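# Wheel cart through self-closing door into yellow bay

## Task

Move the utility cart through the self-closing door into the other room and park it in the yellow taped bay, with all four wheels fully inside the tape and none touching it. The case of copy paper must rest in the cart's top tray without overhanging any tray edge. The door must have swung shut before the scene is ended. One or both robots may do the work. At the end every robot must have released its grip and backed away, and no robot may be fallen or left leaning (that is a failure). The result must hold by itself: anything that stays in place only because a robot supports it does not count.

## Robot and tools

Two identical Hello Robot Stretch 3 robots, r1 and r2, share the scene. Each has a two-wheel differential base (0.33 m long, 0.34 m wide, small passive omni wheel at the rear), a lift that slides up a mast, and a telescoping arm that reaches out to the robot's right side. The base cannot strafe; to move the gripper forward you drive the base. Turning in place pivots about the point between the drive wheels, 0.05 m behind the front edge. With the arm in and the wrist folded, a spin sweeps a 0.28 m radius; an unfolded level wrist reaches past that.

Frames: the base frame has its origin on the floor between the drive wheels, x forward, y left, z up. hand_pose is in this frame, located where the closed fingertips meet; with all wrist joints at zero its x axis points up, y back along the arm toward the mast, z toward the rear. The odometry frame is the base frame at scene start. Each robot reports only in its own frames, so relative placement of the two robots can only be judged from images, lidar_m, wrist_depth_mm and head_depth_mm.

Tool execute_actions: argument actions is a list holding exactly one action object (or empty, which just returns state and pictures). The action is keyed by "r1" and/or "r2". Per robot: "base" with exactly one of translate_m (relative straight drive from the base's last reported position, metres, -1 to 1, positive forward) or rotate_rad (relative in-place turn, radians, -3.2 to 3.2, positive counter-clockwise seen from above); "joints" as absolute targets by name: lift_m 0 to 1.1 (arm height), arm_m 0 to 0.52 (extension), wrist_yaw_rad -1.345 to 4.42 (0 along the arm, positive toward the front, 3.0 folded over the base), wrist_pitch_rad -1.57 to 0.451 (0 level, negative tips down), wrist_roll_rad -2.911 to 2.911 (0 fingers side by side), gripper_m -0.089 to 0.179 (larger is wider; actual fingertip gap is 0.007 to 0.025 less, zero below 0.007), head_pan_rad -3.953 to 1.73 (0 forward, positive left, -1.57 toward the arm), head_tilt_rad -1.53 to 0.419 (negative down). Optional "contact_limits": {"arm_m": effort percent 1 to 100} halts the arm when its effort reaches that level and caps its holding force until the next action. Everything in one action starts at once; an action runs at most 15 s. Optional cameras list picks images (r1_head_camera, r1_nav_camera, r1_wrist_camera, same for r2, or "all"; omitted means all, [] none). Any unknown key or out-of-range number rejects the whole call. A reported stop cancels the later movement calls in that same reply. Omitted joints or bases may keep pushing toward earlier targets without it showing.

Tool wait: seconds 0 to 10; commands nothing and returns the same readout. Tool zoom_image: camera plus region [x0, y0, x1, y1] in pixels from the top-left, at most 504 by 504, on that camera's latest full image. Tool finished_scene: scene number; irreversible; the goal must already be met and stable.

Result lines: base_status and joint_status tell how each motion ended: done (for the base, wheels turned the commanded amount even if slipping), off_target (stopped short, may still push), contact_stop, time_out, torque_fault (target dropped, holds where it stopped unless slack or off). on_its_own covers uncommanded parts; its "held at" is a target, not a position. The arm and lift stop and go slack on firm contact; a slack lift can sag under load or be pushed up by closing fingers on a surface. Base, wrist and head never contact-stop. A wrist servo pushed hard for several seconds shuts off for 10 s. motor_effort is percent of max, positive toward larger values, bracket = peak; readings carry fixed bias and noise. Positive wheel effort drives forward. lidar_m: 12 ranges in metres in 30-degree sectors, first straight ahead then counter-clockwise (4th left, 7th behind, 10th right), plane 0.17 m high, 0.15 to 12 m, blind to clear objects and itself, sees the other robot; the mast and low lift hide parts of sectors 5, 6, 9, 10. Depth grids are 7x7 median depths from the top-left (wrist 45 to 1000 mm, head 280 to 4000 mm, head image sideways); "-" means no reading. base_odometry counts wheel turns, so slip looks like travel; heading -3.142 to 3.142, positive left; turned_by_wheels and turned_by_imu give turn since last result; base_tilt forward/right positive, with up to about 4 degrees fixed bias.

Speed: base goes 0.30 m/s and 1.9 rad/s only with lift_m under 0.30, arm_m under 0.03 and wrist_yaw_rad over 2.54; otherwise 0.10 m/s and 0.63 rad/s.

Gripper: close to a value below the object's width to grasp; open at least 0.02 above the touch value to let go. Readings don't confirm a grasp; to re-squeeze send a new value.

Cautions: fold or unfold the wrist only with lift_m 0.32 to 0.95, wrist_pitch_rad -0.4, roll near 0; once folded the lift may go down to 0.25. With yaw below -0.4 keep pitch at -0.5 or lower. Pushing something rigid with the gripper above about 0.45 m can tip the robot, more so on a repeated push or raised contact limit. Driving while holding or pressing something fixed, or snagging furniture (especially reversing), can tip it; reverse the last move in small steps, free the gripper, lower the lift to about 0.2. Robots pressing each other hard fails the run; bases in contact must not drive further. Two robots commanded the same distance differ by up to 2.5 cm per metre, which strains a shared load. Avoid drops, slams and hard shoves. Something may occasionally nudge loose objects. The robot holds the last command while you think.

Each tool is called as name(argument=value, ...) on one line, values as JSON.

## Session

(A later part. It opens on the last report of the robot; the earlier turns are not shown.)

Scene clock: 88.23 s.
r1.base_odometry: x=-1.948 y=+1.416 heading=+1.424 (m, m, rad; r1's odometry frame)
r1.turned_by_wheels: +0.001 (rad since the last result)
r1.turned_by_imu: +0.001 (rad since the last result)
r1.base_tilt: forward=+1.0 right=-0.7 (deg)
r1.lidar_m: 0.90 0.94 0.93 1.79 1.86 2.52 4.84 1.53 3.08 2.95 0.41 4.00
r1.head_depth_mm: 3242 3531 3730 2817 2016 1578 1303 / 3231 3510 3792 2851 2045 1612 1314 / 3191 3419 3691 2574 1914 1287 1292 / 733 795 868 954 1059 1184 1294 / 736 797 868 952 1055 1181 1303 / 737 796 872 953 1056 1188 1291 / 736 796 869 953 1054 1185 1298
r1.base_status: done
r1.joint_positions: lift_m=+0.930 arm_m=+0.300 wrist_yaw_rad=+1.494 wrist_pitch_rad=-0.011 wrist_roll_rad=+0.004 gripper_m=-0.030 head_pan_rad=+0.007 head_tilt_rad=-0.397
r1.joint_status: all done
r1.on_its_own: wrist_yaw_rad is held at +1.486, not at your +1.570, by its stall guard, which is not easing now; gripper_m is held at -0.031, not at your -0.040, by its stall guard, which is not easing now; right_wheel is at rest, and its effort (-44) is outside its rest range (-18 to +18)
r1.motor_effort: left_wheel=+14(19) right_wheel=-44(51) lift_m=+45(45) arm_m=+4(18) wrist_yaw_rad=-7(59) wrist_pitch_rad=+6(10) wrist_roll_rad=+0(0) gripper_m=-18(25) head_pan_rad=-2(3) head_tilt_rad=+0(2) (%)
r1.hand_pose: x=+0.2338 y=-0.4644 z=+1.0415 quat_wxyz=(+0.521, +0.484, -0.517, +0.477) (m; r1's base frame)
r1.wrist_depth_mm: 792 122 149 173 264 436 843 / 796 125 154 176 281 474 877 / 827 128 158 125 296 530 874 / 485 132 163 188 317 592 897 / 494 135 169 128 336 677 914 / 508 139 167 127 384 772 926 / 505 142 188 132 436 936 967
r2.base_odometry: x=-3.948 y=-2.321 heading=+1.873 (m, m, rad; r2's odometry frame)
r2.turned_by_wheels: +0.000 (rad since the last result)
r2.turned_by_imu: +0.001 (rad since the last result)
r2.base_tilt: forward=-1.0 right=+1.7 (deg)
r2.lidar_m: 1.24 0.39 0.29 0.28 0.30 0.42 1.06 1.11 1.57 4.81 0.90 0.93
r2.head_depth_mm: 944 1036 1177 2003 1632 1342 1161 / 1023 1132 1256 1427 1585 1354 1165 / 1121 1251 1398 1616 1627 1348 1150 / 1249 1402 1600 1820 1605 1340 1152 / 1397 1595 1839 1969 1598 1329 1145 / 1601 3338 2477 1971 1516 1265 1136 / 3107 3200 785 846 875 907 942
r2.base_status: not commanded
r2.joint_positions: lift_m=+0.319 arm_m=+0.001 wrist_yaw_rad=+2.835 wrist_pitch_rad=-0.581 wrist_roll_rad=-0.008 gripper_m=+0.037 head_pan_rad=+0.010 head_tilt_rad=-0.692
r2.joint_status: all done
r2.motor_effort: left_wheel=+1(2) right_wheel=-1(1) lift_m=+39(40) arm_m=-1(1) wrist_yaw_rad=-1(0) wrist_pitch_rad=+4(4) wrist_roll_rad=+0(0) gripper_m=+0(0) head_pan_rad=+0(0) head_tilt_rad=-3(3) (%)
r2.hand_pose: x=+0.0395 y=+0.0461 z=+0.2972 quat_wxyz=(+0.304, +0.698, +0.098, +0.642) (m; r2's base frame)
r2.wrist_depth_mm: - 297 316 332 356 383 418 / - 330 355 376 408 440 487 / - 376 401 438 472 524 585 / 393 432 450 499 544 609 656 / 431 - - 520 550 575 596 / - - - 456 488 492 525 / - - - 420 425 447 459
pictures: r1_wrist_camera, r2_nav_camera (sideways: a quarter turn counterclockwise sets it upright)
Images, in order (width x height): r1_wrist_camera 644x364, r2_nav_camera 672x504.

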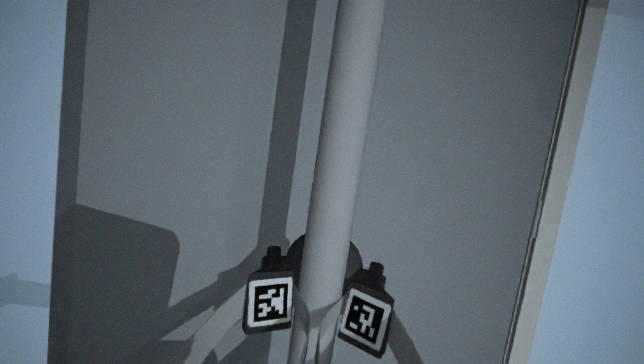

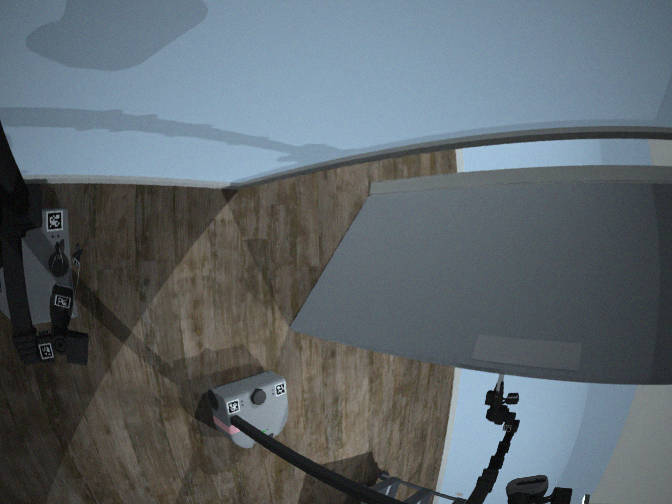

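execute_actions(actions=[{"r2":{"base":{"rotate_rad":-0.22},"joints":{"lift_m":0.28,"head_pan_rad":-3.0}}}], cameras=[])

execute_actions(actions=[{"r2":{"base":{"translate_m":1}}}], cameras=[])

execute_actions(actions=[{"r1":{"joints":{"gripper_m":0.12}},"r2":{"base":{"translate_m":0.08},"joints":{"lift_m":0.32}}}], cameras=[])

execute_actions(actions=[{"r1":{"base":{"translate_m":-0.25}}}], cameras=["r1_nav_camera"])

execute_actions(actions=[{"r1":{"base":{"translate_m":-1},"joints":{"arm_m":0,"wrist_yaw_rad":0,"wrist_roll_rad":1.57,"head_pan_rad":-1.2,"head_tilt_rad":-0.7}},"r2":{"base":{"translate_m":0.8}}}], cameras=["r1_nav_camera"])

Scene clock: 99.97 s.
r1.base_odometry: x=-1.948 y=+1.416 heading=+1.424 (m, m, rad; r1's odometry frame)
r1.turned_by_wheels: +0.000 (rad since the last result)
r1.turned_by_imu: -0.001 (rad since the last result)
r1.base_tilt: forward=+1.0 right=-0.7 (deg)
r1.lidar_m: 0.90 0.95 0.93 1.79 1.85 2.52 4.86 1.53 3.06 2.95 0.41 3.98
r1.head_depth_mm: 3235 3519 3741 2801 2022 1578 1305 / 3196 3509 3838 2797 2063 1600 1313 / 3184 3428 3702 2567 1903 1292 1299 / 731 796 869 954 1055 1185 1294 / 735 795 866 951 1053 1183 1300 / 737 796 866 951 1061 1183 1297 / 735 796 869 950 1054 1189 1295
r1.base_status: not commanded
r1.joint_positions: lift_m=+0.930 arm_m=+0.300 wrist_yaw_rad=+1.494 wrist_pitch_rad=-0.011 wrist_roll_rad=+0.004 gripper_m=-0.030 head_pan_rad=+0.007 head_tilt_rad=-0.397
r1.joint_status: not commanded
r1.on_its_own: wrist_yaw_rad is held at +1.486, not at your +1.570, by its stall guard, which is not easing now; gripper_m is held at -0.031, not at your -0.040, by its stall guard, which is not easing now; right_wheel is at rest, and its effort (-44) is outside its rest range (-18 to +18)
r1.motor_effort: left_wheel=+14(14) right_wheel=-44(44) lift_m=+44(44) arm_m=+4(4) wrist_yaw_rad=-6(7) wrist_pitch_rad=+6(6) wrist_roll_rad=+0(0) gripper_m=-18(19) head_pan_rad=-2(2) head_tilt_rad=-1(1) (%)
r1.hand_pose: x=+0.2338 y=-0.4644 z=+1.0415 quat_wxyz=(+0.521, +0.484, -0.517, +0.477) (m; r1's base frame)
r1.wrist_depth_mm: 803 122 149 172 264 434 863 / 821 125 153 176 279 478 852 / 808 128 158 125 296 530 881 / 489 131 163 189 316 597 888 / 491 136 168 128 337 668 905 / 495 139 167 127 385 774 940 / 506 143 187 133 438 911 941
r2.base_odometry: x=-3.948 y=-2.321 heading=+1.653 (m, m, rad; r2's odometry frame)
r2.turned_by_wheels: -0.220 (rad since the last result)
r2.turned_by_imu: -0.215 (rad since the last result)
r2.base_tilt: forward=-1.1 right=+1.8 (deg)
r2.lidar_m: 1.15 0.50 0.31 0.28 0.29 0.35 0.67 1.06 1.29 2.50 2.63 0.90
r2.head_depth_mm: 663 660 666 661 656 653 649 / 855 922 917 912 911 902 899 / 879 999 1155 1317 1469 1288 1149 / 875 992 1142 1335 1553 1320 1153 / 874 980 1139 1343 1539 1332 1145 / 865 980 1137 1336 1516 1319 1141 / 862 975 1116 1324 1505 1320 1128
r2.base_status: done
r2.joint_positions: lift_m=+0.281 arm_m=+0.001 wrist_yaw_rad=+2.835 wrist_pitch_rad=-0.581 wrist_roll_rad=-0.008 gripper_m=+0.037 head_pan_rad=-2.993 head_tilt_rad=-0.692
r2.joint_status: all done
r2.motor_effort: left_wheel=+2(9) right_wheel=-1(4) lift_m=+9(36) arm_m=+0(1) wrist_yaw_rad=+0(0) wrist_pitch_rad=+4(4) wrist_roll_rad=+0(0) gripper_m=+0(0) head_pan_rad=-4(51) head_tilt_rad=-3(3) (%)
r2.hand_pose: x=+0.0395 y=+0.0461 z=+0.2587 quat_wxyz=(+0.304, +0.698, +0.098, +0.641) (m; r2's base frame)
r2.wrist_depth_mm: - 290 328 371 425 501 602 / - 325 365 416 489 602 912 / - 369 417 477 566 680 770 / 349 410 444 524 576 599 643 / - - - 474 503 518 546 / - - - 415 445 461 479 / - - - 375 392 400 424
pictures: none
No camera images: the call's "cameras" was empty. Leave "cameras" out to get every camera's image.

Scene clock: 105.07 s.
r1.base_odometry: x=-1.948 y=+1.416 heading=+1.424 (m, m, rad; r1's odometry frame)
r1.turned_by_wheels: +0.000 (rad since the last result)
r1.turned_by_imu: -0.001 (rad since the last result)
r1.base_tilt: forward=+1.0 right=-0.7 (deg)
r1.lidar_m: 0.90 0.95 1.29 1.79 1.85 2.53 4.85 1.54 3.06 2.95 0.41 0.48
r1.head_depth_mm: 3205 3423 3584 600 662 761 1210 / 3288 3505 3767 2825 2046 1597 785 / 3186 3427 3642 2580 1893 1269 796 / 737 793 870 953 1055 1181 1293 / 736 799 867 952 1054 1187 1299 / 737 796 867 957 1053 1185 1294 / 738 796 869 950 1057 1189 1293
r1.base_status: not commanded
r1.joint_positions: lift_m=+0.930 arm_m=+0.300 wrist_yaw_rad=+1.494 wrist_pitch_rad=-0.011 wrist_roll_rad=+0.004 gripper_m=-0.030 head_pan_rad=+0.007 head_tilt_rad=-0.397
r1.joint_status: not commanded
r1.on_its_own: wrist_yaw_rad is held at +1.486, not at your +1.570, by its stall guard, which is not easing now; gripper_m is held at -0.031, not at your -0.040, by its stall guard, which is not easing now; right_wheel is at rest, and its effort (-44) is outside its rest range (-18 to +18)
r1.motor_effort: left_wheel=+14(14) right_wheel=-44(44) lift_m=+45(44) arm_m=+4(4) wrist_yaw_rad=-6(6) wrist_pitch_rad=+6(6) wrist_roll_rad=+0(0) gripper_m=-18(18) head_pan_rad=-3(3) head_tilt_rad=-1(1) (%)
r1.hand_pose: x=+0.2338 y=-0.4644 z=+1.0415 quat_wxyz=(+0.521, +0.484, -0.517, +0.477) (m; r1's base frame)
r1.wrist_depth_mm: 793 122 149 172 265 431 836 / 815 125 154 175 281 481 856 / 834 128 158 125 298 529 881 / 482 132 164 188 316 594 878 / 490 135 167 129 338 672 897 / 491 139 167 127 384 782 945 / 501 142 187 133 435 917 952
r2.base_odometry: x=-4.031 y=-1.324 heading=+1.653 (m, m, rad; r2's odometry frame)
r2.turned_by_wheels: +0.000 (rad since the last result)
r2.turned_by_imu: +0.000 (rad since the last result)
r2.base_tilt: forward=-1.1 right=+1.8 (deg)
r2.lidar_m: 0.24 0.35 3.31 3.37 0.50 0.56 1.09 2.04 0.48 0.49 0.23 0.23
r2.head_depth_mm: 1078 1081 1076 1077 1072 1072 1058 / 1501 1492 1498 1483 1482 1328 1162 / 1750 1929 2174 1949 1611 1345 1158 / 1731 1955 2252 2019 1595 1340 1152 / 1717 1933 2238 1950 1607 1332 1136 / 1703 1932 2216 1965 1570 1325 1139 / 1710 1929 2212 1923 1579 1307 1134
r2.base_status: done
r2.joint_positions: lift_m=+0.281 arm_m=+0.001 wrist_yaw_rad=+2.835 wrist_pitch_rad=-0.581 wrist_roll_rad=-0.008 gripper_m=+0.037 head_pan_rad=-2.993 head_tilt_rad=-0.692
r2.joint_status: not commanded
r2.motor_effort: left_wheel=+2(13) right_wheel=-2(4) lift_m=+9(9) arm_m=+0(1) wrist_yaw_rad=+0(0) wrist_pitch_rad=+4(4) wrist_roll_rad=+0(0) gripper_m=+0(0) head_pan_rad=-4(4) head_tilt_rad=-3(3) (%)
r2.hand_pose: x=+0.0395 y=+0.0461 z=+0.2587 quat_wxyz=(+0.304, +0.698, +0.098, +0.641) (m; r2's base frame)
r2.wrist_depth_mm: - 802 889 979 - 851 399 / - 666 726 757 818 677 360 / - 584 597 622 677 582 331 / 465 508 539 553 572 503 305 / - - - 469 497 450 284 / - - - 414 438 411 265 / - - - 382 390 368 250
pictures: none
No camera images: the call's "cameras" was empty. Leave "cameras" out to get every camera's image.

Scene clock: 108.67 s.
r1.base_odometry: x=-1.948 y=+1.416 heading=+1.422 (m, m, rad; r1's odometry frame)
r1.turned_by_wheels: -0.001 (rad since the last result)
r1.turned_by_imu: -0.003 (rad since the last result)
r1.base_tilt: forward=+0.6 right=-0.7 (deg)
r1.lidar_m: 0.90 0.95 1.29 1.79 1.85 2.52 4.87 1.53 3.07 2.95 0.41 0.51
r1.head_depth_mm: 3244 3531 3751 2831 2047 1593 759 / 3197 3511 3805 2863 2078 1615 765 / 3179 3440 3783 2586 1917 1518 1292 / 740 801 875 955 1062 1188 1302 / 744 803 873 957 1061 1186 1293 / 742 802 874 957 1059 1185 1301 / 744 802 872 959 1062 1187 1299
r1.base_status: not commanded
r1.joint_positions: lift_m=+0.930 arm_m=+0.300 wrist_yaw_rad=+1.489 wrist_pitch_rad=-0.017 wrist_roll_rad=+0.004 gripper_m=+0.120 head_pan_rad=+0.007 head_tilt_rad=-0.397
r1.joint_status: all done
r1.on_its_own: wrist_yaw_rad is held at +1.486, not at your +1.570, by its stall guard, which is not easing now
r1.motor_effort: left_wheel=+1(14) right_wheel=+1(44) lift_m=+45(45) arm_m=+4(4) wrist_yaw_rad=-2(6) wrist_pitch_rad=+9(9) wrist_roll_rad=+0(0) gripper_m=+0(83) head_pan_rad=-3(4) head_tilt_rad=-1(1) (%)
r1.hand_pose: x=+0.2336 y=-0.4657 z=+1.0399 quat_wxyz=(+0.523, +0.485, -0.517, +0.474) (m; r1's base frame)
r1.wrist_depth_mm: 810 154 187 211 328 513 853 / 825 158 192 246 342 563 877 / 817 162 195 257 361 618 895 / 492 167 198 266 387 692 906 / 502 169 205 280 409 771 948 / 508 164 210 292 414 929 952 / 897 182 210 305 439 965 966
r2.base_odometry: x=-4.037 y=-1.244 heading=+1.653 (m, m, rad; r2's odometry frame)
r2.turned_by_wheels: +0.000 (rad since the last result)
r2.turned_by_imu: -0.030 (rad since the last result)
r2.base_tilt: forward=-1.0 right=+1.8 (deg)
r2.lidar_m: 0.15 0.22 0.79 3.39 0.52 0.55 1.05 2.11 0.51 0.18 0.15 -
r2.head_depth_mm: 1021 1030 1045 1042 1050 1061 1059 / 1374 1384 1408 1420 1440 1306 1153 / 1777 1958 2165 1916 1619 1337 1174 / 1799 2028 2301 2001 1596 1335 1155 / 1783 2005 2292 1962 1582 1324 1142 / 1753 1967 2274 1937 1581 1319 1129 / 1749 1981 2234 1929 1575 1313 1124
r2.base_status: done
r2.joint_positions: lift_m=+0.319 arm_m=+0.000 wrist_yaw_rad=+2.831 wrist_pitch_rad=-0.582 wrist_roll_rad=-0.008 gripper_m=+0.037 head_pan_rad=-2.994 head_tilt_rad=-0.697
r2.joint_status: all done
r2.motor_effort: left_wheel=+0(24) right_wheel=+7(20) lift_m=+35(40) arm_m=+0(1) wrist_yaw_rad=+2(4) wrist_pitch_rad=+4(4) wrist_roll_rad=-1(0) gripper_m=+0(0) head_pan_rad=-3(3) head_tilt_rad=-1(3) (%)
r2.hand_pose: x=+0.0401 y=+0.0457 z=+0.2971 quat_wxyz=(+0.305, +0.698, +0.097, +0.641) (m; r2's base frame)
r2.wrist_depth_mm: - 905 957 - - 447 217 / - 739 773 834 898 371 197 / - 647 656 686 714 314 182 / 513 544 584 606 602 276 167 / 471 - - 516 510 245 155 / - - - 451 372 222 146 / - - - 418 418 202 137
pictures: none
No camera images: the call's "cameras" was empty. Leave "cameras" out to get every camera's image.

Scene clock: 112.33 s.
r1.base_odometry: x=-1.985 y=+1.169 heading=+1.422 (m, m, rad; r1's odometry frame)
r1.turned_by_wheels: +0.000 (rad since the last result)
r1.turned_by_imu: -0.001 (rad since the last result)
r1.base_tilt: forward=+0.7 right=-0.7 (deg)
r1.lidar_m: 1.15 1.21 1.64 1.79 1.85 2.51 4.60 1.34 1.53 2.96 1.68 0.59
r1.head_depth_mm: 3411 3694 3648 2434 1875 1466 800 / 3490 3739 - 2907 2058 986 1128 / 3431 3691 - 2720 1916 1487 1294 / 960 1035 1130 1232 1364 1506 1332 / 958 1034 1129 1235 1366 1507 1350 / 959 1032 1125 1238 1371 1513 1354 / 954 1035 1126 1233 1366 1526 1362
r1.base_status: done
r1.joint_positions: lift_m=+0.930 arm_m=+0.300 wrist_yaw_rad=+1.489 wrist_pitch_rad=-0.017 wrist_roll_rad=+0.004 gripper_m=+0.120 head_pan_rad=+0.007 head_tilt_rad=-0.397
r1.joint_status: not commanded
r1.on_its_own: wrist_yaw_rad is held at +1.486, not at your +1.570, by its stall guard, which is not easing now
r1.motor_effort: left_wheel=+1(1) right_wheel=+1(6) lift_m=+44(44) arm_m=+4(4) wrist_yaw_rad=-2(2) wrist_pitch_rad=+9(9) wrist_roll_rad=+0(0) gripper_m=-1(0) head_pan_rad=-3(3) head_tilt_rad=-1(2) (%)
r1.hand_pose: x=+0.2336 y=-0.4657 z=+1.0399 quat_wxyz=(+0.523, +0.485, -0.517, +0.474) (m; r1's base frame)
r1.wrist_depth_mm: - - 414 461 658 - - / - - 414 494 690 - - / - - 431 509 736 - - / - - 434 540 783 - - / - - 447 562 828 - - / - - 453 592 848 - - / - - 465 624 902 - -
r2.base_odometry: x=-4.037 y=-1.244 heading=+1.653 (m, m, rad; r2's odometry frame)
r2.turned_by_wheels: +0.000 (rad since the last result)
r2.turned_by_imu: +0.001 (rad since the last result)
r2.base_tilt: forward=-1.1 right=+1.7 (deg)
r2.lidar_m: 0.15 0.22 0.79 3.39 0.52 0.55 1.05 2.11 0.74 0.18 0.15 -
r2.head_depth_mm: 1018 1021 1037 1049 1046 1057 1064 / 1381 1385 1400 1406 1425 1308 1157 / 1776 1971 2149 1929 1609 1335 1179 / 1783 2033 2304 1996 1594 1334 1149 / 1797 2013 2295 1971 1589 1320 1140 / 1754 2008 2235 1956 1559 1325 1132 / 1747 1972 2244 1943 1574 1312 1127
r2.base_status: not commanded
r2.joint_positions: lift_m=+0.319 arm_m=+0.000 wrist_yaw_rad=+2.831 wrist_pitch_rad=-0.582 wrist_roll_rad=-0.008 gripper_m=+0.037 head_pan_rad=-2.994 head_tilt_rad=-0.697
r2.joint_status: not commanded
r2.motor_effort: left_wheel=-1(0) right_wheel=+7(7) lift_m=+35(35) arm_m=+0(0) wrist_yaw_rad=+2(2) wrist_pitch_rad=+4(4) wrist_roll_rad=-1(0) gripper_m=+0(0) head_pan_rad=-3(3) head_tilt_rad=+0(1) (%)
r2.hand_pose: x=+0.0401 y=+0.0457 z=+0.2971 quat_wxyz=(+0.305, +0.698, +0.097, +0.641) (m; r2's base frame)
r2.wrist_depth_mm: - 884 990 - - 455 217 / - 740 781 835 884 370 198 / - 624 665 675 738 318 182 / 515 552 574 598 602 277 167 / 469 - - 514 520 246 156 / - - - 456 375 221 145 / - - - 421 418 201 137
pictures: r1_nav_camera (sideways: a quarter turn counterclockwise sets it upright)
Images, in order (width x height): r1_nav_camera 672x504.

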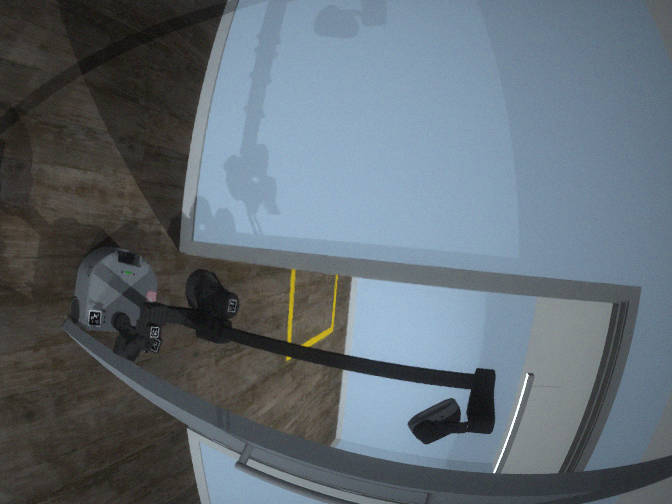

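Scene clock: 123.50 s.
r1.base_odometry: x=-2.133 y=+0.180 heading=+1.422 (m, m, rad; r1's odometry frame)
r1.turned_by_wheels: +0.000 (rad since the last result)
r1.turned_by_imu: -0.006 (rad since the last result)
r1.base_tilt: forward=+0.7 right=-0.7 (deg)
r1.lidar_m: 2.15 2.23 1.85 1.77 1.84 2.50 3.61 3.74 0.82 0.83 1.65 1.63
r1.head_depth_mm: 2484 2725 2305 1714 - - - / 2560 2851 2338 1860 1533 1309 1144 / 2636 2909 2360 1860 1543 1314 1147 / 2742 3006 2380 1876 1554 1323 1154 / 2849 3109 2420 1898 1564 1336 1159 / 2929 3198 2447 1922 1571 1339 1168 / 2927 3062 2452 1858 1587 1348 1167
r1.base_status: done
r1.joint_positions: lift_m=+0.930 arm_m=+0.000 wrist_yaw_rad=+0.002 wrist_pitch_rad=-0.018 wrist_roll_rad=+1.569 gripper_m=+0.120 head_pan_rad=-1.193 head_tilt_rad=-0.691
r1.joint_status: all done
r1.motor_effort: left_wheel=+2(2) right_wheel=+1(2) lift_m=+44(44) arm_m=-6(6) wrist_yaw_rad=-2(4) wrist_pitch_rad=+10(10) wrist_roll_rad=+0(2) gripper_m=+0(0) head_pan_rad=-3(37) head_tilt_rad=-4(26) (%)
r1.hand_pose: x=-0.0209 y=-0.4012 z=+1.0393 quat_wxyz=(+0.001, +0.001, -1.000, -0.010) (m; r1's base frame)
r1.wrist_depth_mm: - - - - 680 502 795 / - - - - 905 540 761 / - - - - - 946 728 / - - - - 917 960 719 / - - - - - - 655 / - - - - - - - / - - - - - - -
r2.base_odometry: x=-4.103 y=-0.447 heading=+1.653 (m, m, rad; r2's odometry frame)
r2.turned_by_wheels: +0.000 (rad since the last result)
r2.turned_by_imu: +0.226 (rad since the last result)
r2.base_tilt: forward=-1.3 right=+1.6 (deg)
r2.lidar_m: - - 0.15 0.19 3.71 1.15 2.64 2.94 1.83 0.38 0.15 -
r2.head_depth_mm: 2315 2509 2394 2102 1757 1429 1196 / 2337 2643 2891 2283 1757 1416 1195 / 2398 2620 2889 2209 1743 1417 1189 / 2400 2714 2890 2214 1718 1401 1185 / 2410 2714 2938 2182 1706 1386 1172 / 2437 2770 2980 2149 1680 1385 1172 / 2497 2795 2954 2142 1682 1383 1165
r2.base_status: translate_m off_target (by the wheels' count: +0.7998 of +0.8000)
r2.joint_positions: lift_m=+0.319 arm_m=+0.000 wrist_yaw_rad=+2.934 wrist_pitch_rad=-0.596 wrist_roll_rad=-0.007 gripper_m=+0.037 head_pan_rad=-3.016 head_tilt_rad=-0.614
r2.joint_status: not commanded
r2.on_its_own: wrist_yaw_rad is held at +2.926, not at its first target +2.835, by its stall guard, which is not easing now; left_wheel is at rest, and its effort (+40) is outside its rest range (-18 to +18)
r2.motor_effort: left_wheel=+40(100) right_wheel=+8(21) lift_m=+34(35) arm_m=+0(0) wrist_yaw_rad=-5(22) wrist_pitch_rad=+8(11) wrist_roll_rad=+0(1) gripper_m=+4(13) head_pan_rad=+9(26) head_tilt_rad=-30(32) (%)
r2.hand_pose: x=+0.0197 y=+0.0488 z=+0.2943 quat_wxyz=(+0.276, +0.691, +0.138, +0.653) (m; r2's base frame)
r2.wrist_depth_mm: 794 901 889 226 123 85 65 / 661 - 736 236 126 86 65 / 582 - 645 251 130 88 66 / 513 522 577 272 133 90 67 / 472 - - 324 133 91 68 / - - - 266 131 94 70 / - - - 244 162 96 71
pictures: r1_nav_camera (sideways: a quarter turn counterclockwise sets it upright)
Images, in order (width x height): r1_nav_camera 672x504.

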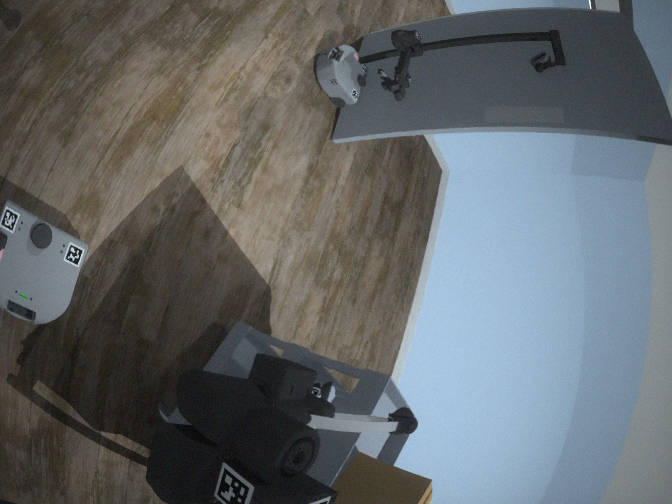

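execute_actions(actions=[{"r1":{"base":{"translate_m":-1.0},"joints":{"wrist_yaw_rad":1.57,"lift_m":0.737}},"r2":{"base":{"translate_m":-0.01}}}], cameras=["r1_nav_camera"])

Scene clock: 159.30 s.
r1.base_odometry: x=-2.281 y=-0.809 heading=+1.422 (m, m, rad; r1's odometry frame)
r1.turned_by_wheels: +0.000 (rad since the last result)
r1.turned_by_imu: -0.007 (rad since the last result)
r1.base_tilt: forward=+0.7 right=-0.7 (deg)
r1.lidar_m: 3.14 2.54 1.84 1.76 1.82 2.45 2.64 2.73 3.10 1.09 0.79 1.15
r1.head_depth_mm: 2495 2767 2323 1832 1530 1300 - / 2569 2818 2349 1860 1534 1313 1167 / 2619 1102 1362 1709 1545 1349 - / 897 943 1360 1313 1451 1332 1203 / 913 897 906 1127 1421 1330 1122 / 999 1081 1027 1306 1501 1372 1141 / 3097 1262 1401 1594 1594 1408 1168
r1.base_status: done
r1.joint_positions: lift_m=+0.737 arm_m=+0.000 wrist_yaw_rad=+1.567 wrist_pitch_rad=-0.019 wrist_roll_rad=+1.569 gripper_m=+0.120 head_pan_rad=-1.193 head_tilt_rad=-0.691
r1.joint_status: all done
r1.motor_effort: left_wheel=+2(2) right_wheel=+0(5) lift_m=+24(40) arm_m=-6(6) wrist_yaw_rad=+2(3) wrist_pitch_rad=+10(10) wrist_roll_rad=+0(0) gripper_m=+0(1) head_pan_rad=-2(2) head_tilt_rad=-4(5) (%)
r1.hand_pose: x=+0.2344 y=-0.1464 z=+0.8470 quat_wxyz=(+0.008, +0.706, -0.708, -0.006) (m; r1's base frame)
r1.wrist_depth_mm: - - - - - - - / - - - - - - - / - - - - - - - / - - - - - - - / - - - - - - - / - - - - - - 987 / - - - - - - 983
r2.base_odometry: x=-4.102 y=-0.457 heading=+1.653 (m, m, rad; r2's odometry frame)
r2.turned_by_wheels: +0.000 (rad since the last result)
r2.turned_by_imu: -0.025 (rad since the last result)
r2.base_tilt: forward=-1.2 right=+1.7 (deg)
r2.lidar_m: - - 0.15 0.19 3.64 1.14 2.36 2.91 2.70 0.38 0.15 -
r2.head_depth_mm: 2287 2388 2204 2045 1728 1437 1208 / 2304 2631 2867 2299 1760 1431 1208 / 2370 2607 2914 2254 1755 1421 1188 / 2373 2644 2909 2261 1742 1402 1184 / 2411 2669 2938 2224 1741 1403 1182 / 2408 2708 2958 2209 1701 1392 1175 / 2477 2776 2948 2178 1695 1385 1169
r2.base_status: done
r2.joint_positions: lift_m=+0.319 arm_m=+0.001 wrist_yaw_rad=+2.936 wrist_pitch_rad=-0.593 wrist_roll_rad=-0.007 gripper_m=+0.037 head_pan_rad=-3.013 head_tilt_rad=-0.605
r2.joint_status: not commanded
r2.on_its_own: wrist_yaw_rad is held at +2.926, not at its first target +2.835, by its stall guard, which is not easing now; left_wheel is at rest, and its effort (+20) is outside its rest range (-18 to +18)
r2.motor_effort: left_wheel=+20(38) right_wheel=+6(10) lift_m=+34(34) arm_m=+0(0) wrist_yaw_rad=-6(7) wrist_pitch_rad=+8(9) wrist_roll_rad=+0(0) gripper_m=+4(4) head_pan_rad=+7(10) head_tilt_rad=-34(36) (%)
r2.hand_pose: x=+0.0194 y=+0.0494 z=+0.2950 quat_wxyz=(+0.275, +0.691, +0.137, +0.654) (m; r2's base frame)
r2.wrist_depth_mm: 789 913 873 226 123 84 65 / 673 - 730 238 126 86 66 / 583 - 626 251 130 88 66 / 516 525 571 272 135 89 68 / 468 - - 330 130 91 69 / - - - 266 132 94 70 / - - - 243 162 96 71
pictures: r1_nav_camera (sideways: a quarter turn counterclockwise sets it upright)
Images, in order (width x height): r1_nav_camera 672x504.

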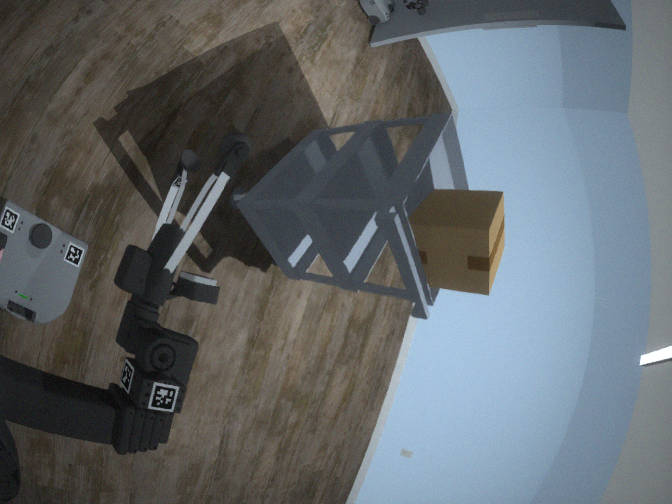

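execute_actions(actions=[{"r1":{"base":{"rotate_rad":1.31},"joints":{"wrist_yaw_rad":0,"head_pan_rad":-1.57}}}], cameras=[])

execute_actions(actions=[{"r1":{"base":{"translate_m":-0.7}}}], cameras=["r1_nav_camera","r1_wrist_camera"])

Scene clock: 170.33 s.
r1.base_odometry: x=-2.281 y=-0.809 heading=+2.732 (m, m, rad; r1's odometry frame)
r1.turned_by_wheels: +1.310 (rad since the last result)
r1.turned_by_imu: +1.311 (rad since the last result)
r1.base_tilt: forward=+0.7 right=-0.7 (deg)
r1.lidar_m: 1.76 1.76 2.02 2.64 2.64 3.01 2.98 0.83 0.79 2.43 3.14 2.06
r1.head_depth_mm: 3052 3137 2313 1836 1524 1322 - / 2160 2464 2342 1850 1532 1333 - / 2470 2678 2357 1914 1564 - - / - 3259 2413 1887 1548 1350 1133 / - 3262 2403 1889 1564 1330 1163 / - 3042 2422 1912 1579 1339 1162 / 2626 2939 2468 1937 1591 1344 1169
r1.base_status: done
r1.joint_positions: lift_m=+0.737 arm_m=+0.000 wrist_yaw_rad=+0.003 wrist_pitch_rad=-0.019 wrist_roll_rad=+1.569 gripper_m=+0.120 head_pan_rad=-1.563 head_tilt_rad=-0.691
r1.joint_status: all done
r1.motor_effort: left_wheel=+0(2) right_wheel=+3(7) lift_m=+24(24) arm_m=-5(6) wrist_yaw_rad=-2(3) wrist_pitch_rad=+10(10) wrist_roll_rad=+1(0) gripper_m=+0(0) head_pan_rad=-2(26) head_tilt_rad=-4(4) (%)
r1.hand_pose: x=-0.0207 y=-0.4011 z=+0.8470 quat_wxyz=(+0.001, +0.001, -1.000, -0.010) (m; r1's base frame)
r1.wrist_depth_mm: - - - - - - - / - - - - - - - / - - - - - - - / - - - - - - - / - - - - - - - / - - - - - - - / - - - - - - 973
r2.base_odometry: x=-4.102 y=-0.457 heading=+1.653 (m, m, rad; r2's odometry frame)
r2.turned_by_wheels: +0.000 (rad since the last result)
r2.turned_by_imu: +0.001 (rad since the last result)
r2.base_tilt: forward=-1.3 right=+1.7 (deg)
r2.lidar_m: - - 0.15 0.19 3.67 1.14 2.37 2.91 2.71 0.38 0.15 -
r2.head_depth_mm: 2288 2350 2217 2019 1733 1442 1205 / 2356 2593 2872 2330 1750 1431 1205 / 2351 2623 2947 2290 1742 1417 1195 / 2437 2673 2911 2266 1741 1410 1181 / 2413 2718 2942 2232 1733 1402 1179 / 2425 2754 2957 2227 1707 1403 1173 / 2436 2754 2946 2166 1703 1388 1174
r2.base_status: not commanded
r2.joint_positions: lift_m=+0.319 arm_m=+0.001 wrist_yaw_rad=+2.936 wrist_pitch_rad=-0.593 wrist_roll_rad=-0.007 gripper_m=+0.037 head_pan_rad=-3.013 head_tilt_rad=-0.605
r2.joint_status: not commanded
r2.on_its_own: wrist_yaw_rad is held at +2.926, not at its first target +2.835, by its stall guard, which is not easing now; left_wheel is at rest, and its effort (+20) is outside its rest range (-18 to +18)
r2.motor_effort: left_wheel=+20(20) right_wheel=+6(6) lift_m=+34(34) arm_m=+0(0) wrist_yaw_rad=-6(6) wrist_pitch_rad=+7(7) wrist_roll_rad=+0(0) gripper_m=+4(4) head_pan_rad=+7(8) head_tilt_rad=-34(35) (%)
r2.hand_pose: x=+0.0194 y=+0.0494 z=+0.2950 quat_wxyz=(+0.275, +0.691, +0.137, +0.654) (m; r2's base frame)
r2.wrist_depth_mm: 790 920 904 227 123 85 65 / 661 - 748 240 127 86 65 / 584 - 630 254 130 88 67 / 518 520 565 274 134 89 67 / 473 - - 326 131 92 68 / - - - 265 131 94 70 / - - - 245 163 96 71
pictures: none
No camera images: the call's "cameras" was empty. Leave "cameras" out to get every camera's image.

Scene clock: 178.83 s.
r1.base_odometry: x=-1.639 y=-1.088 heading=+2.732 (m, m, rad; r1's odometry frame)
r1.turned_by_wheels: +0.000 (rad since the last result)
r1.turned_by_imu: -0.004 (rad since the last result)
r1.base_tilt: forward=+0.7 right=-0.7 (deg)
r1.lidar_m: 2.43 2.43 2.79 2.46 2.45 2.70 2.32 2.31 0.58 0.57 0.61 2.85
r1.head_depth_mm: 3195 562 639 666 969 1284 - / 3060 572 628 686 999 1204 - / 2970 594 659 679 1011 - - / 2989 623 727 762 1016 1228 1132 / 2265 2436 898 805 1018 1278 1158 / - 3363 2433 1758 1584 1337 1167 / - 3459 2454 1928 1589 1347 1169
r1.base_status: done
r1.joint_positions: lift_m=+0.737 arm_m=+0.000 wrist_yaw_rad=+0.003 wrist_pitch_rad=-0.019 wrist_roll_rad=+1.569 gripper_m=+0.120 head_pan_rad=-1.563 head_tilt_rad=-0.691
r1.joint_status: not commanded
r1.motor_effort: left_wheel=+0(4) right_wheel=+2(3) lift_m=+24(24) arm_m=-5(5) wrist_yaw_rad=-2(2) wrist_pitch_rad=+10(10) wrist_roll_rad=+0(0) gripper_m=-1(1) head_pan_rad=-3(2) head_tilt_rad=-4(4) (%)
r1.hand_pose: x=-0.0207 y=-0.4011 z=+0.8470 quat_wxyz=(+0.001, +0.001, -1.000, -0.010) (m; r1's base frame)
r1.wrist_depth_mm: - - 414 421 291 - 419 / - - 339 323 307 767 500 / - - 372 345 316 772 484 / - - 397 330 930 726 469 / - - - 344 959 704 454 / - - - 352 - 622 442 / - - - 364 - 520 349
r2.base_odometry: x=-4.102 y=-0.457 heading=+1.653 (m, m, rad; r2's odometry frame)
r2.turned_by_wheels: +0.000 (rad since the last result)
r2.turned_by_imu: +0.001 (rad since the last result)
r2.base_tilt: forward=-1.2 right=+1.8 (deg)
r2.lidar_m: - - 0.15 0.19 3.68 1.14 2.37 2.91 3.92 0.38 0.15 -
r2.head_depth_mm: 2273 2388 2204 2043 1728 1426 1204 / 2352 2572 2883 2309 1772 1430 1209 / 2380 2645 2888 2244 1754 1422 1197 / 2389 2667 2914 2273 1744 1420 1193 / 2397 2711 2920 2233 1724 1405 1194 / 2401 2770 2873 2213 1707 1394 1175 / 2441 2760 2958 2202 1709 1389 1167
r2.base_status: not commanded
r2.joint_positions: lift_m=+0.319 arm_m=+0.001 wrist_yaw_rad=+2.936 wrist_pitch_rad=-0.593 wrist_roll_rad=-0.007 gripper_m=+0.037 head_pan_rad=-3.013 head_tilt_rad=-0.605
r2.joint_status: not commanded
r2.on_its_own: wrist_yaw_rad is held at +2.926, not at its first target +2.835, by its stall guard, which is not easing now; left_wheel is at rest, and its effort (+20) is outside its rest range (-18 to +18)
r2.motor_effort: left_wheel=+20(20) right_wheel=+6(5) lift_m=+35(34) arm_m=+0(0) wrist_yaw_rad=-6(6) wrist_pitch_rad=+7(7) wrist_roll_rad=+0(1) gripper_m=+4(4) head_pan_rad=+8(8) head_tilt_rad=-34(34) (%)
r2.hand_pose: x=+0.0194 y=+0.0494 z=+0.2950 quat_wxyz=(+0.275, +0.691, +0.137, +0.654) (m; r2's base frame)
r2.wrist_depth_mm: 800 925 900 225 123 85 65 / 680 - 732 238 126 86 65 / 583 - 647 253 130 88 67 / 518 525 575 274 134 90 68 / 464 - - 323 131 92 69 / - - - 264 132 94 70 / - - - 242 163 96 71
pictures: r1_nav_camera (sideways: a quarter turn counterclockwise sets it upright), r1_wrist_camera
Images, in order (width x height): r1_nav_camera 672x504, r1_wrist_camera 644x364.

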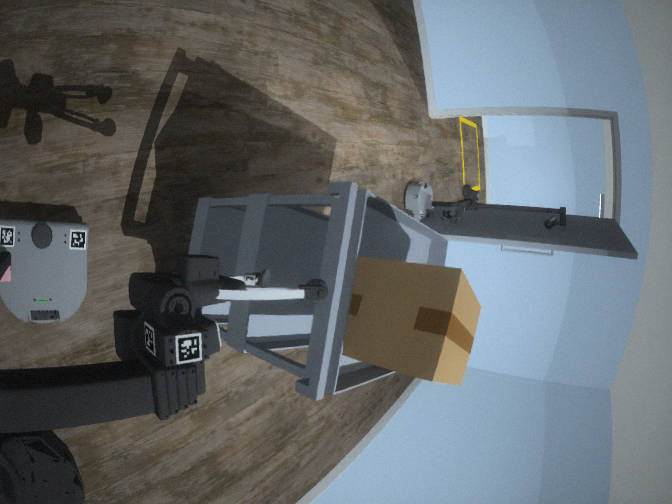

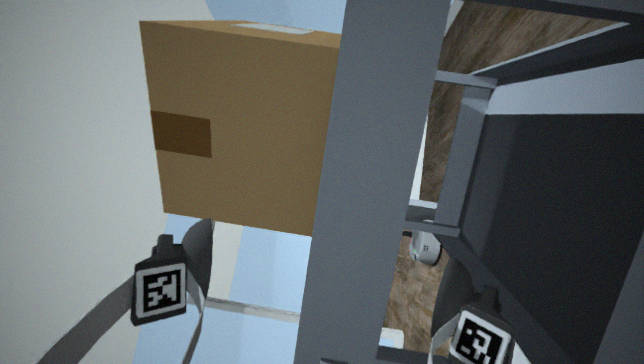

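execute_actions(actions=[{"r1":{"base":{"translate_m":-0.07},"joints":{"arm_m":0.1}}}], cameras=["r1_nav_camera","r1_wrist_camera"])

Scene clock: 185.10 s.
r1.base_odometry: x=-1.575 y=-1.116 heading=+2.732 (m, m, rad; r1's odometry frame)
r1.turned_by_wheels: +0.000 (rad since the last result)
r1.turned_by_imu: -0.002 (rad since the last result)
r1.base_tilt: forward=+0.7 right=-0.7 (deg)
r1.lidar_m: 2.50 2.50 2.84 2.42 2.43 2.62 2.26 2.25 0.57 0.56 0.60 2.92
r1.head_depth_mm: 3244 2950 2153 687 1529 - 1113 / 3070 574 638 665 999 - 1133 / 2972 577 627 678 1019 - 1147 / 2968 592 661 724 1016 1243 1151 / 2300 628 742 751 1024 1248 1154 / 2699 3059 908 776 1462 1339 1163 / - 3459 2473 1771 1583 1349 1170
r1.base_status: done
r1.joint_positions: lift_m=+0.737 arm_m=+0.100 wrist_yaw_rad=+0.002 wrist_pitch_rad=-0.019 wrist_roll_rad=+1.569 gripper_m=+0.120 head_pan_rad=-1.563 head_tilt_rad=-0.691
r1.joint_status: all done
r1.motor_effort: left_wheel=+0(4) right_wheel=+2(3) lift_m=+24(24) arm_m=+6(5) wrist_yaw_rad=-2(2) wrist_pitch_rad=+10(10) wrist_roll_rad=+1(1) gripper_m=-1(1) head_pan_rad=-2(2) head_tilt_rad=-4(4) (%)
r1.hand_pose: x=-0.0208 y=-0.5003 z=+0.8470 quat_wxyz=(+0.001, +0.001, -1.000, -0.010) (m; r1's base frame)
r1.wrist_depth_mm: - - - - 193 194 192 / - 234 266 224 199 - 519 / - 245 236 152 206 742 484 / - 267 257 157 214 741 468 / - 291 282 164 222 699 447 / - 327 313 171 231 626 442 / - - - 238 241 554 428
r2.base_odometry: x=-4.102 y=-0.457 heading=+1.653 (m, m, rad; r2's odometry frame)
r2.turned_by_wheels: +0.000 (rad since the last result)
r2.turned_by_imu: +0.001 (rad since the last result)
r2.base_tilt: forward=-1.1 right=+1.6 (deg)
r2.lidar_m: - - 0.15 0.19 3.65 1.14 2.36 2.91 3.92 0.38 0.15 -
r2.head_depth_mm: 2275 2352 2192 2025 1731 1442 1210 / 2330 2639 2886 2315 1765 1432 1197 / 2372 2632 2888 2261 1762 1428 1199 / 2387 2656 2907 2256 1736 1407 1189 / 2423 2633 2934 2241 1717 1403 1183 / 2412 2730 2938 2211 1719 1402 1174 / 2429 2727 2906 2184 1691 1388 1167
r2.base_status: not commanded
r2.joint_positions: lift_m=+0.319 arm_m=+0.001 wrist_yaw_rad=+2.936 wrist_pitch_rad=-0.593 wrist_roll_rad=-0.007 gripper_m=+0.037 head_pan_rad=-3.013 head_tilt_rad=-0.605
r2.joint_status: not commanded
r2.on_its_own: wrist_yaw_rad is held at +2.926, not at its first target +2.835, by its stall guard, which is not easing now; left_wheel is at rest, and its effort (+20) is outside its rest range (-18 to +18)
r2.motor_effort: left_wheel=+20(20) right_wheel=+5(6) lift_m=+34(34) arm_m=+0(0) wrist_yaw_rad=-5(5) wrist_pitch_rad=+7(8) wrist_roll_rad=+0(1) gripper_m=+4(4) head_pan_rad=+8(8) head_tilt_rad=-34(34) (%)
r2.hand_pose: x=+0.0194 y=+0.0494 z=+0.2950 quat_wxyz=(+0.275, +0.691, +0.137, +0.654) (m; r2's base frame)
r2.wrist_depth_mm: 808 902 900 226 123 84 65 / 681 - 747 239 126 86 65 / 585 - 653 253 130 88 66 / 516 526 566 274 134 90 67 / 470 - - 328 131 92 69 / - - - 268 132 94 70 / - - - 244 162 96 71
pictures: r1_nav_camera (sideways: a quarter turn counterclockwise sets it upright), r1_wrist_camera
Images, in order (width x height): r1_nav_camera 672x504, r1_wrist_camera 644x364.

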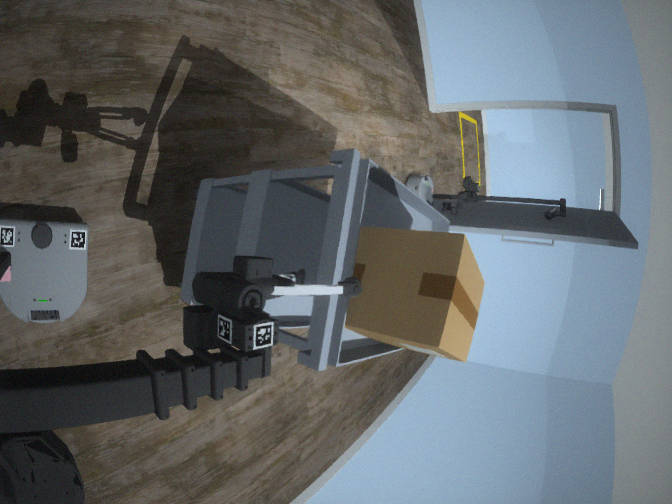

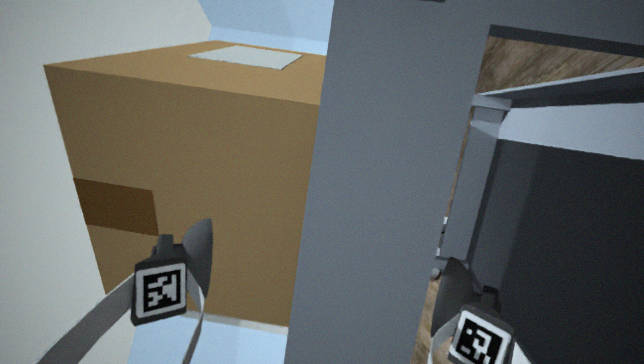

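execute_actions(actions=[{"r1":{"joints":{"arm_m":0.125}}}], cameras=[])

execute_actions(actions=[{"r1":{"joints":{"gripper_m":-0.04}}}], cameras=[])

execute_actions(actions=[{"r1":{"base":{"translate_m":-0.4},"joints":{"wrist_yaw_rad":0.5,"head_pan_rad":-1.0}}}], cameras=["r1_nav_camera"])

Scene clock: 193.20 s.
r1.base_odometry: x=-1.575 y=-1.116 heading=+2.732 (m, m, rad; r1's odometry frame)
r1.turned_by_wheels: +0.000 (rad since the last result)
r1.turned_by_imu: -0.001 (rad since the last result)
r1.base_tilt: forward=+0.7 right=-0.7 (deg)
r1.lidar_m: 2.50 2.50 2.84 2.43 2.43 2.62 2.25 2.24 0.57 0.56 0.61 2.93
r1.head_depth_mm: 3229 2963 2158 687 1568 - 1118 / 3087 574 638 667 1028 - 1137 / 3037 579 628 672 - 1243 1148 / 2945 593 659 725 1040 1245 1155 / 2277 629 744 751 1021 1252 1164 / 2737 3030 908 777 1459 1339 1163 / - 3421 2467 1782 1580 1343 1171
r1.base_status: not commanded
r1.joint_positions: lift_m=+0.737 arm_m=+0.125 wrist_yaw_rad=+0.002 wrist_pitch_rad=-0.019 wrist_roll_rad=+1.569 gripper_m=+0.120 head_pan_rad=-1.563 head_tilt_rad=-0.691
r1.joint_status: all done
r1.motor_effort: left_wheel=+0(0) right_wheel=+2(2) lift_m=+24(24) arm_m=+6(7) wrist_yaw_rad=-1(1) wrist_pitch_rad=+10(10) wrist_roll_rad=+1(0) gripper_m=+0(0) head_pan_rad=-4(2) head_tilt_rad=-4(4) (%)
r1.hand_pose: x=-0.0208 y=-0.5253 z=+0.8470 quat_wxyz=(+0.001, +0.001, -1.000, -0.010) (m; r1's base frame)
r1.wrist_depth_mm: - - - - 169 170 181 / 213 208 220 122 176 643 512 / 230 219 212 126 182 672 481 / - 239 229 131 189 691 470 / - 261 251 137 194 692 453 / - 287 279 141 202 625 439 / - - - 148 211 554 423
r2.base_odometry: x=-4.102 y=-0.457 heading=+1.653 (m, m, rad; r2's odometry frame)
r2.turned_by_wheels: +0.000 (rad since the last result)
r2.turned_by_imu: +0.001 (rad since the last result)
r2.base_tilt: forward=-1.2 right=+1.8 (deg)
r2.lidar_m: - - 0.15 0.19 3.68 1.14 2.37 2.91 3.88 0.38 0.15 -
r2.head_depth_mm: 2255 2347 2207 2059 1729 1435 1211 / 2350 2576 2861 2303 1766 1429 1213 / 2359 2638 2911 2283 1760 1432 1196 / 2379 2685 2870 2254 1746 1417 1189 / 2449 2680 2981 2249 1719 1395 1189 / 2450 2709 2967 2207 1707 1397 1166 / 2434 2752 2945 2168 1718 1383 1165
r2.base_status: not commanded
r2.joint_positions: lift_m=+0.319 arm_m=+0.001 wrist_yaw_rad=+2.936 wrist_pitch_rad=-0.593 wrist_roll_rad=-0.007 gripper_m=+0.037 head_pan_rad=-3.013 head_tilt_rad=-0.605
r2.joint_status: not commanded
r2.on_its_own: wrist_yaw_rad is held at +2.926, not at its first target +2.835, by its stall guard, which is not easing now; left_wheel is at rest, and its effort (+20) is outside its rest range (-18 to +18)
r2.motor_effort: left_wheel=+20(20) right_wheel=+6(6) lift_m=+34(34) arm_m=+0(0) wrist_yaw_rad=-6(6) wrist_pitch_rad=+7(7) wrist_roll_rad=+0(1) gripper_m=+4(4) head_pan_rad=+7(8) head_tilt_rad=-34(35) (%)
r2.hand_pose: x=+0.0194 y=+0.0494 z=+0.2950 quat_wxyz=(+0.275, +0.691, +0.137, +0.654) (m; r2's base frame)
r2.wrist_depth_mm: 781 890 891 227 123 85 65 / 673 - 753 239 126 86 65 / 598 - 655 254 131 88 66 / 522 520 578 272 134 90 67 / 470 - - 326 130 92 69 / - - - 266 132 94 70 / - - - 242 162 96 71
pictures: none
No camera images: the call's "cameras" was empty. Leave "cameras" out to get every camera's image.

Scene clock: 195.30 s.
r1.base_odometry: x=-1.575 y=-1.116 heading=+2.732 (m, m, rad; r1's odometry frame)
r1.turned_by_wheels: +0.000 (rad since the last result)
r1.turned_by_imu: +0.000 (rad since the last result)
r1.base_tilt: forward=+0.7 right=-0.7 (deg)
r1.lidar_m: 2.50 2.50 2.83 2.43 2.43 2.63 2.25 2.25 0.56 0.56 0.60 2.92
r1.head_depth_mm: 3254 2848 2144 688 1562 - 1115 / 3084 571 631 663 1027 - 1139 / 3025 573 623 673 - 1243 1144 / 2972 589 658 689 1042 1241 1151 / 2289 623 736 737 1023 1250 1158 / 2708 3043 903 776 1470 1334 1163 / - 3439 2477 1781 1591 1348 1170
r1.base_status: not commanded
r1.joint_positions: lift_m=+0.737 arm_m=+0.125 wrist_yaw_rad=+0.003 wrist_pitch_rad=-0.013 wrist_roll_rad=+1.570 gripper_m=-0.039 head_pan_rad=-1.563 head_tilt_rad=-0.691
r1.joint_status: all done
r1.motor_effort: left_wheel=+1(0) right_wheel=+0(2) lift_m=+24(24) arm_m=-3(6) wrist_yaw_rad=-1(2) wrist_pitch_rad=+7(10) wrist_roll_rad=+0(0) gripper_m=-28(98) head_pan_rad=-2(3) head_tilt_rad=-4(5) (%)
r1.hand_pose: x=-0.0207 y=-0.5261 z=+0.8485 quat_wxyz=(+0.001, +0.001, -1.000, -0.007) (m; r1's base frame)
r1.wrist_depth_mm: - - - - 166 166 183 / 207 204 213 119 170 585 527 / 226 214 207 122 177 664 490 / 252 235 226 126 184 677 475 / - 257 246 130 190 693 461 / - 289 272 134 196 675 448 / - - - 142 - 594 431
r2.base_odometry: x=-4.102 y=-0.457 heading=+1.653 (m, m, rad; r2's odometry frame)
r2.turned_by_wheels: +0.000 (rad since the last result)
r2.turned_by_imu: +0.000 (rad since the last result)
r2.base_tilt: forward=-1.1 right=+1.8 (deg)
r2.lidar_m: - - 0.15 0.19 3.68 1.13 2.36 2.90 3.95 0.38 0.15 -
r2.head_depth_mm: 2251 2342 2212 2047 1715 1424 1209 / 2356 2612 2857 2305 1751 1422 1211 / 2381 2601 2860 2256 1758 1435 1204 / 2392 2660 2917 2218 1734 1411 1190 / 2395 2676 2923 2239 1728 1401 1184 / 2467 2697 2933 2199 1717 1391 1174 / 2420 2751 2940 2183 1696 1380 1174
r2.base_status: not commanded
r2.joint_positions: lift_m=+0.319 arm_m=+0.001 wrist_yaw_rad=+2.936 wrist_pitch_rad=-0.593 wrist_roll_rad=-0.007 gripper_m=+0.037 head_pan_rad=-3.013 head_tilt_rad=-0.605
r2.joint_status: not commanded
r2.on_its_own: wrist_yaw_rad is held at +2.926, not at its first target +2.835, by its stall guard, which is not easing now; left_wheel is at rest, and its effort (+20) is outside its rest range (-18 to +18)
r2.motor_effort: left_wheel=+20(20) right_wheel=+5(6) lift_m=+34(34) arm_m=+0(0) wrist_yaw_rad=-7(6) wrist_pitch_rad=+8(8) wrist_roll_rad=-1(0) gripper_m=+4(3) head_pan_rad=+8(8) head_tilt_rad=-34(34) (%)
r2.hand_pose: x=+0.0194 y=+0.0494 z=+0.2950 quat_wxyz=(+0.275, +0.691, +0.137, +0.654) (m; r2's base frame)
r2.wrist_depth_mm: 804 898 899 225 123 84 65 / 672 - 727 238 127 86 65 / 593 - 644 250 130 88 66 / 511 521 568 274 134 90 67 / 469 - - 328 131 92 69 / - - - 267 132 94 70 / - - - 243 162 96 71
pictures: none
No camera images: the call's "cameras" was empty. Leave "cameras" out to get every camera's image.

Scene clock: 200.30 s.
r1.base_odometry: x=-1.208 y=-1.275 heading=+2.732 (m, m, rad; r1's odometry frame)
r1.turned_by_wheels: +0.000 (rad since the last result)
r1.turned_by_imu: -0.002 (rad since the last result)
r1.base_tilt: forward=+0.6 right=-0.7 (deg)
r1.lidar_m: 2.88 2.88 2.71 2.32 2.32 2.18 1.87 1.86 2.13 0.52 0.52 3.36
r1.head_depth_mm: 2245 533 552 607 990 1040 1133 / - 547 590 637 970 1135 1144 / - 580 641 659 984 1181 1141 / 3258 3256 891 774 991 1222 1152 / 3224 3265 2420 690 1492 1326 1160 / 3270 3384 2435 1917 1579 1347 1165 / 3415 3433 2459 1929 1596 1347 1171
r1.base_status: done
r1.joint_positions: lift_m=+0.737 arm_m=+0.125 wrist_yaw_rad=+0.704 wrist_pitch_rad=-0.014 wrist_roll_rad=+1.571 gripper_m=-0.021 head_pan_rad=-1.007 head_tilt_rad=-0.692
r1.joint_status: wrist_yaw_rad off_target (ended at +0.704, target +0.500); the others done
r1.on_its_own: wrist_yaw_rad is held at +0.672, not at your +0.500, by its stall guard, which is still easing; gripper_m is held at -0.022, not at your -0.040, by its stall guard, which is not easing now
r1.motor_effort: left_wheel=+5(14) right_wheel=-12(34) lift_m=+25(24) arm_m=+1(3) wrist_yaw_rad=-26(76) wrist_pitch_rad=+8(8) wrist_roll_rad=+0(0) gripper_m=-19(28) head_pan_rad=+4(37) head_tilt_rad=-4(4) (%)
r1.hand_pose: x=+0.1444 y=-0.4649 z=+0.8482 quat_wxyz=(+0.003, +0.345, -0.939, -0.007) (m; r1's base frame)
r1.wrist_depth_mm: 172 177 186 85 129 130 515 / 188 179 172 92 141 140 506 / 225 208 197 98 153 157 494 / - 248 232 108 168 618 473 / - 306 278 118 187 655 459 / - - - 130 208 599 440 / - - - 156 - - 431
r2.base_odometry: x=-4.102 y=-0.457 heading=+1.653 (m, m, rad; r2's odometry frame)
r2.turned_by_wheels: +0.000 (rad since the last result)
r2.turned_by_imu: +0.001 (rad since the last result)
r2.base_tilt: forward=-1.2 right=+1.7 (deg)
r2.lidar_m: - - 0.15 0.19 3.68 1.14 2.37 2.91 3.94 0.38 0.15 -
r2.head_depth_mm: 2299 2377 2218 2031 1724 1443 1205 / 2353 2658 2886 2316 1761 1429 1203 / 2360 2640 2914 2285 1742 1412 1205 / 2376 2663 2887 2254 1742 1411 1194 / 2394 2717 2919 2230 1721 1394 1188 / 2426 2722 2911 2182 1698 1398 1174 / 2458 2695 2929 2178 1690 1384 1167
r2.base_status: not commanded
r2.joint_positions: lift_m=+0.319 arm_m=+0.001 wrist_yaw_rad=+2.936 wrist_pitch_rad=-0.593 wrist_roll_rad=-0.007 gripper_m=+0.037 head_pan_rad=-3.013 head_tilt_rad=-0.605
r2.joint_status: not commanded
r2.on_its_own: wrist_yaw_rad is held at +2.926, not at its first target +2.835, by its stall guard, which is not easing now; left_wheel is at rest, and its effort (+20) is outside its rest range (-18 to +18)
r2.motor_effort: left_wheel=+20(20) right_wheel=+5(6) lift_m=+34(34) arm_m=+0(0) wrist_yaw_rad=-6(7) wrist_pitch_rad=+8(7) wrist_roll_rad=-1(0) gripper_m=+4(4) head_pan_rad=+8(8) head_tilt_rad=-34(34) (%)
r2.hand_pose: x=+0.0194 y=+0.0494 z=+0.2950 quat_wxyz=(+0.275, +0.691, +0.137, +0.654) (m; r2's base frame)
r2.wrist_depth_mm: 779 887 904 226 123 84 65 / 674 - 730 239 126 86 66 / 593 - 639 252 131 88 66 / 520 518 569 273 135 90 67 / 484 - - 329 130 92 68 / - - - 269 132 94 70 / - - - 243 162 96 71
pictures: r1_nav_camera (sideways: a quarter turn counterclockwise sets it upright)
Images, in order (width x height): r1_nav_camera 672x504.

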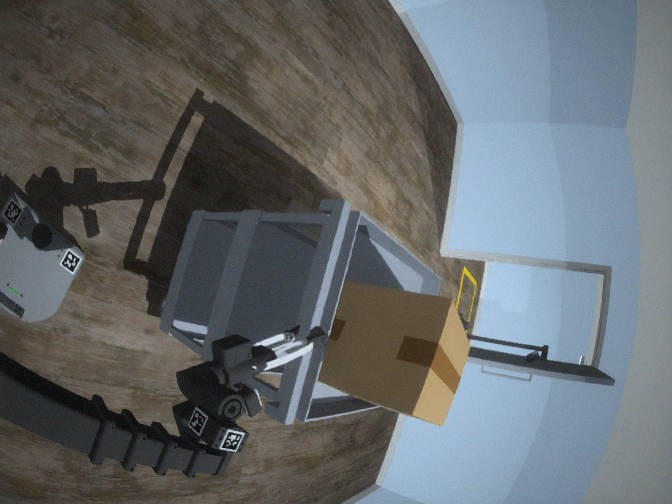

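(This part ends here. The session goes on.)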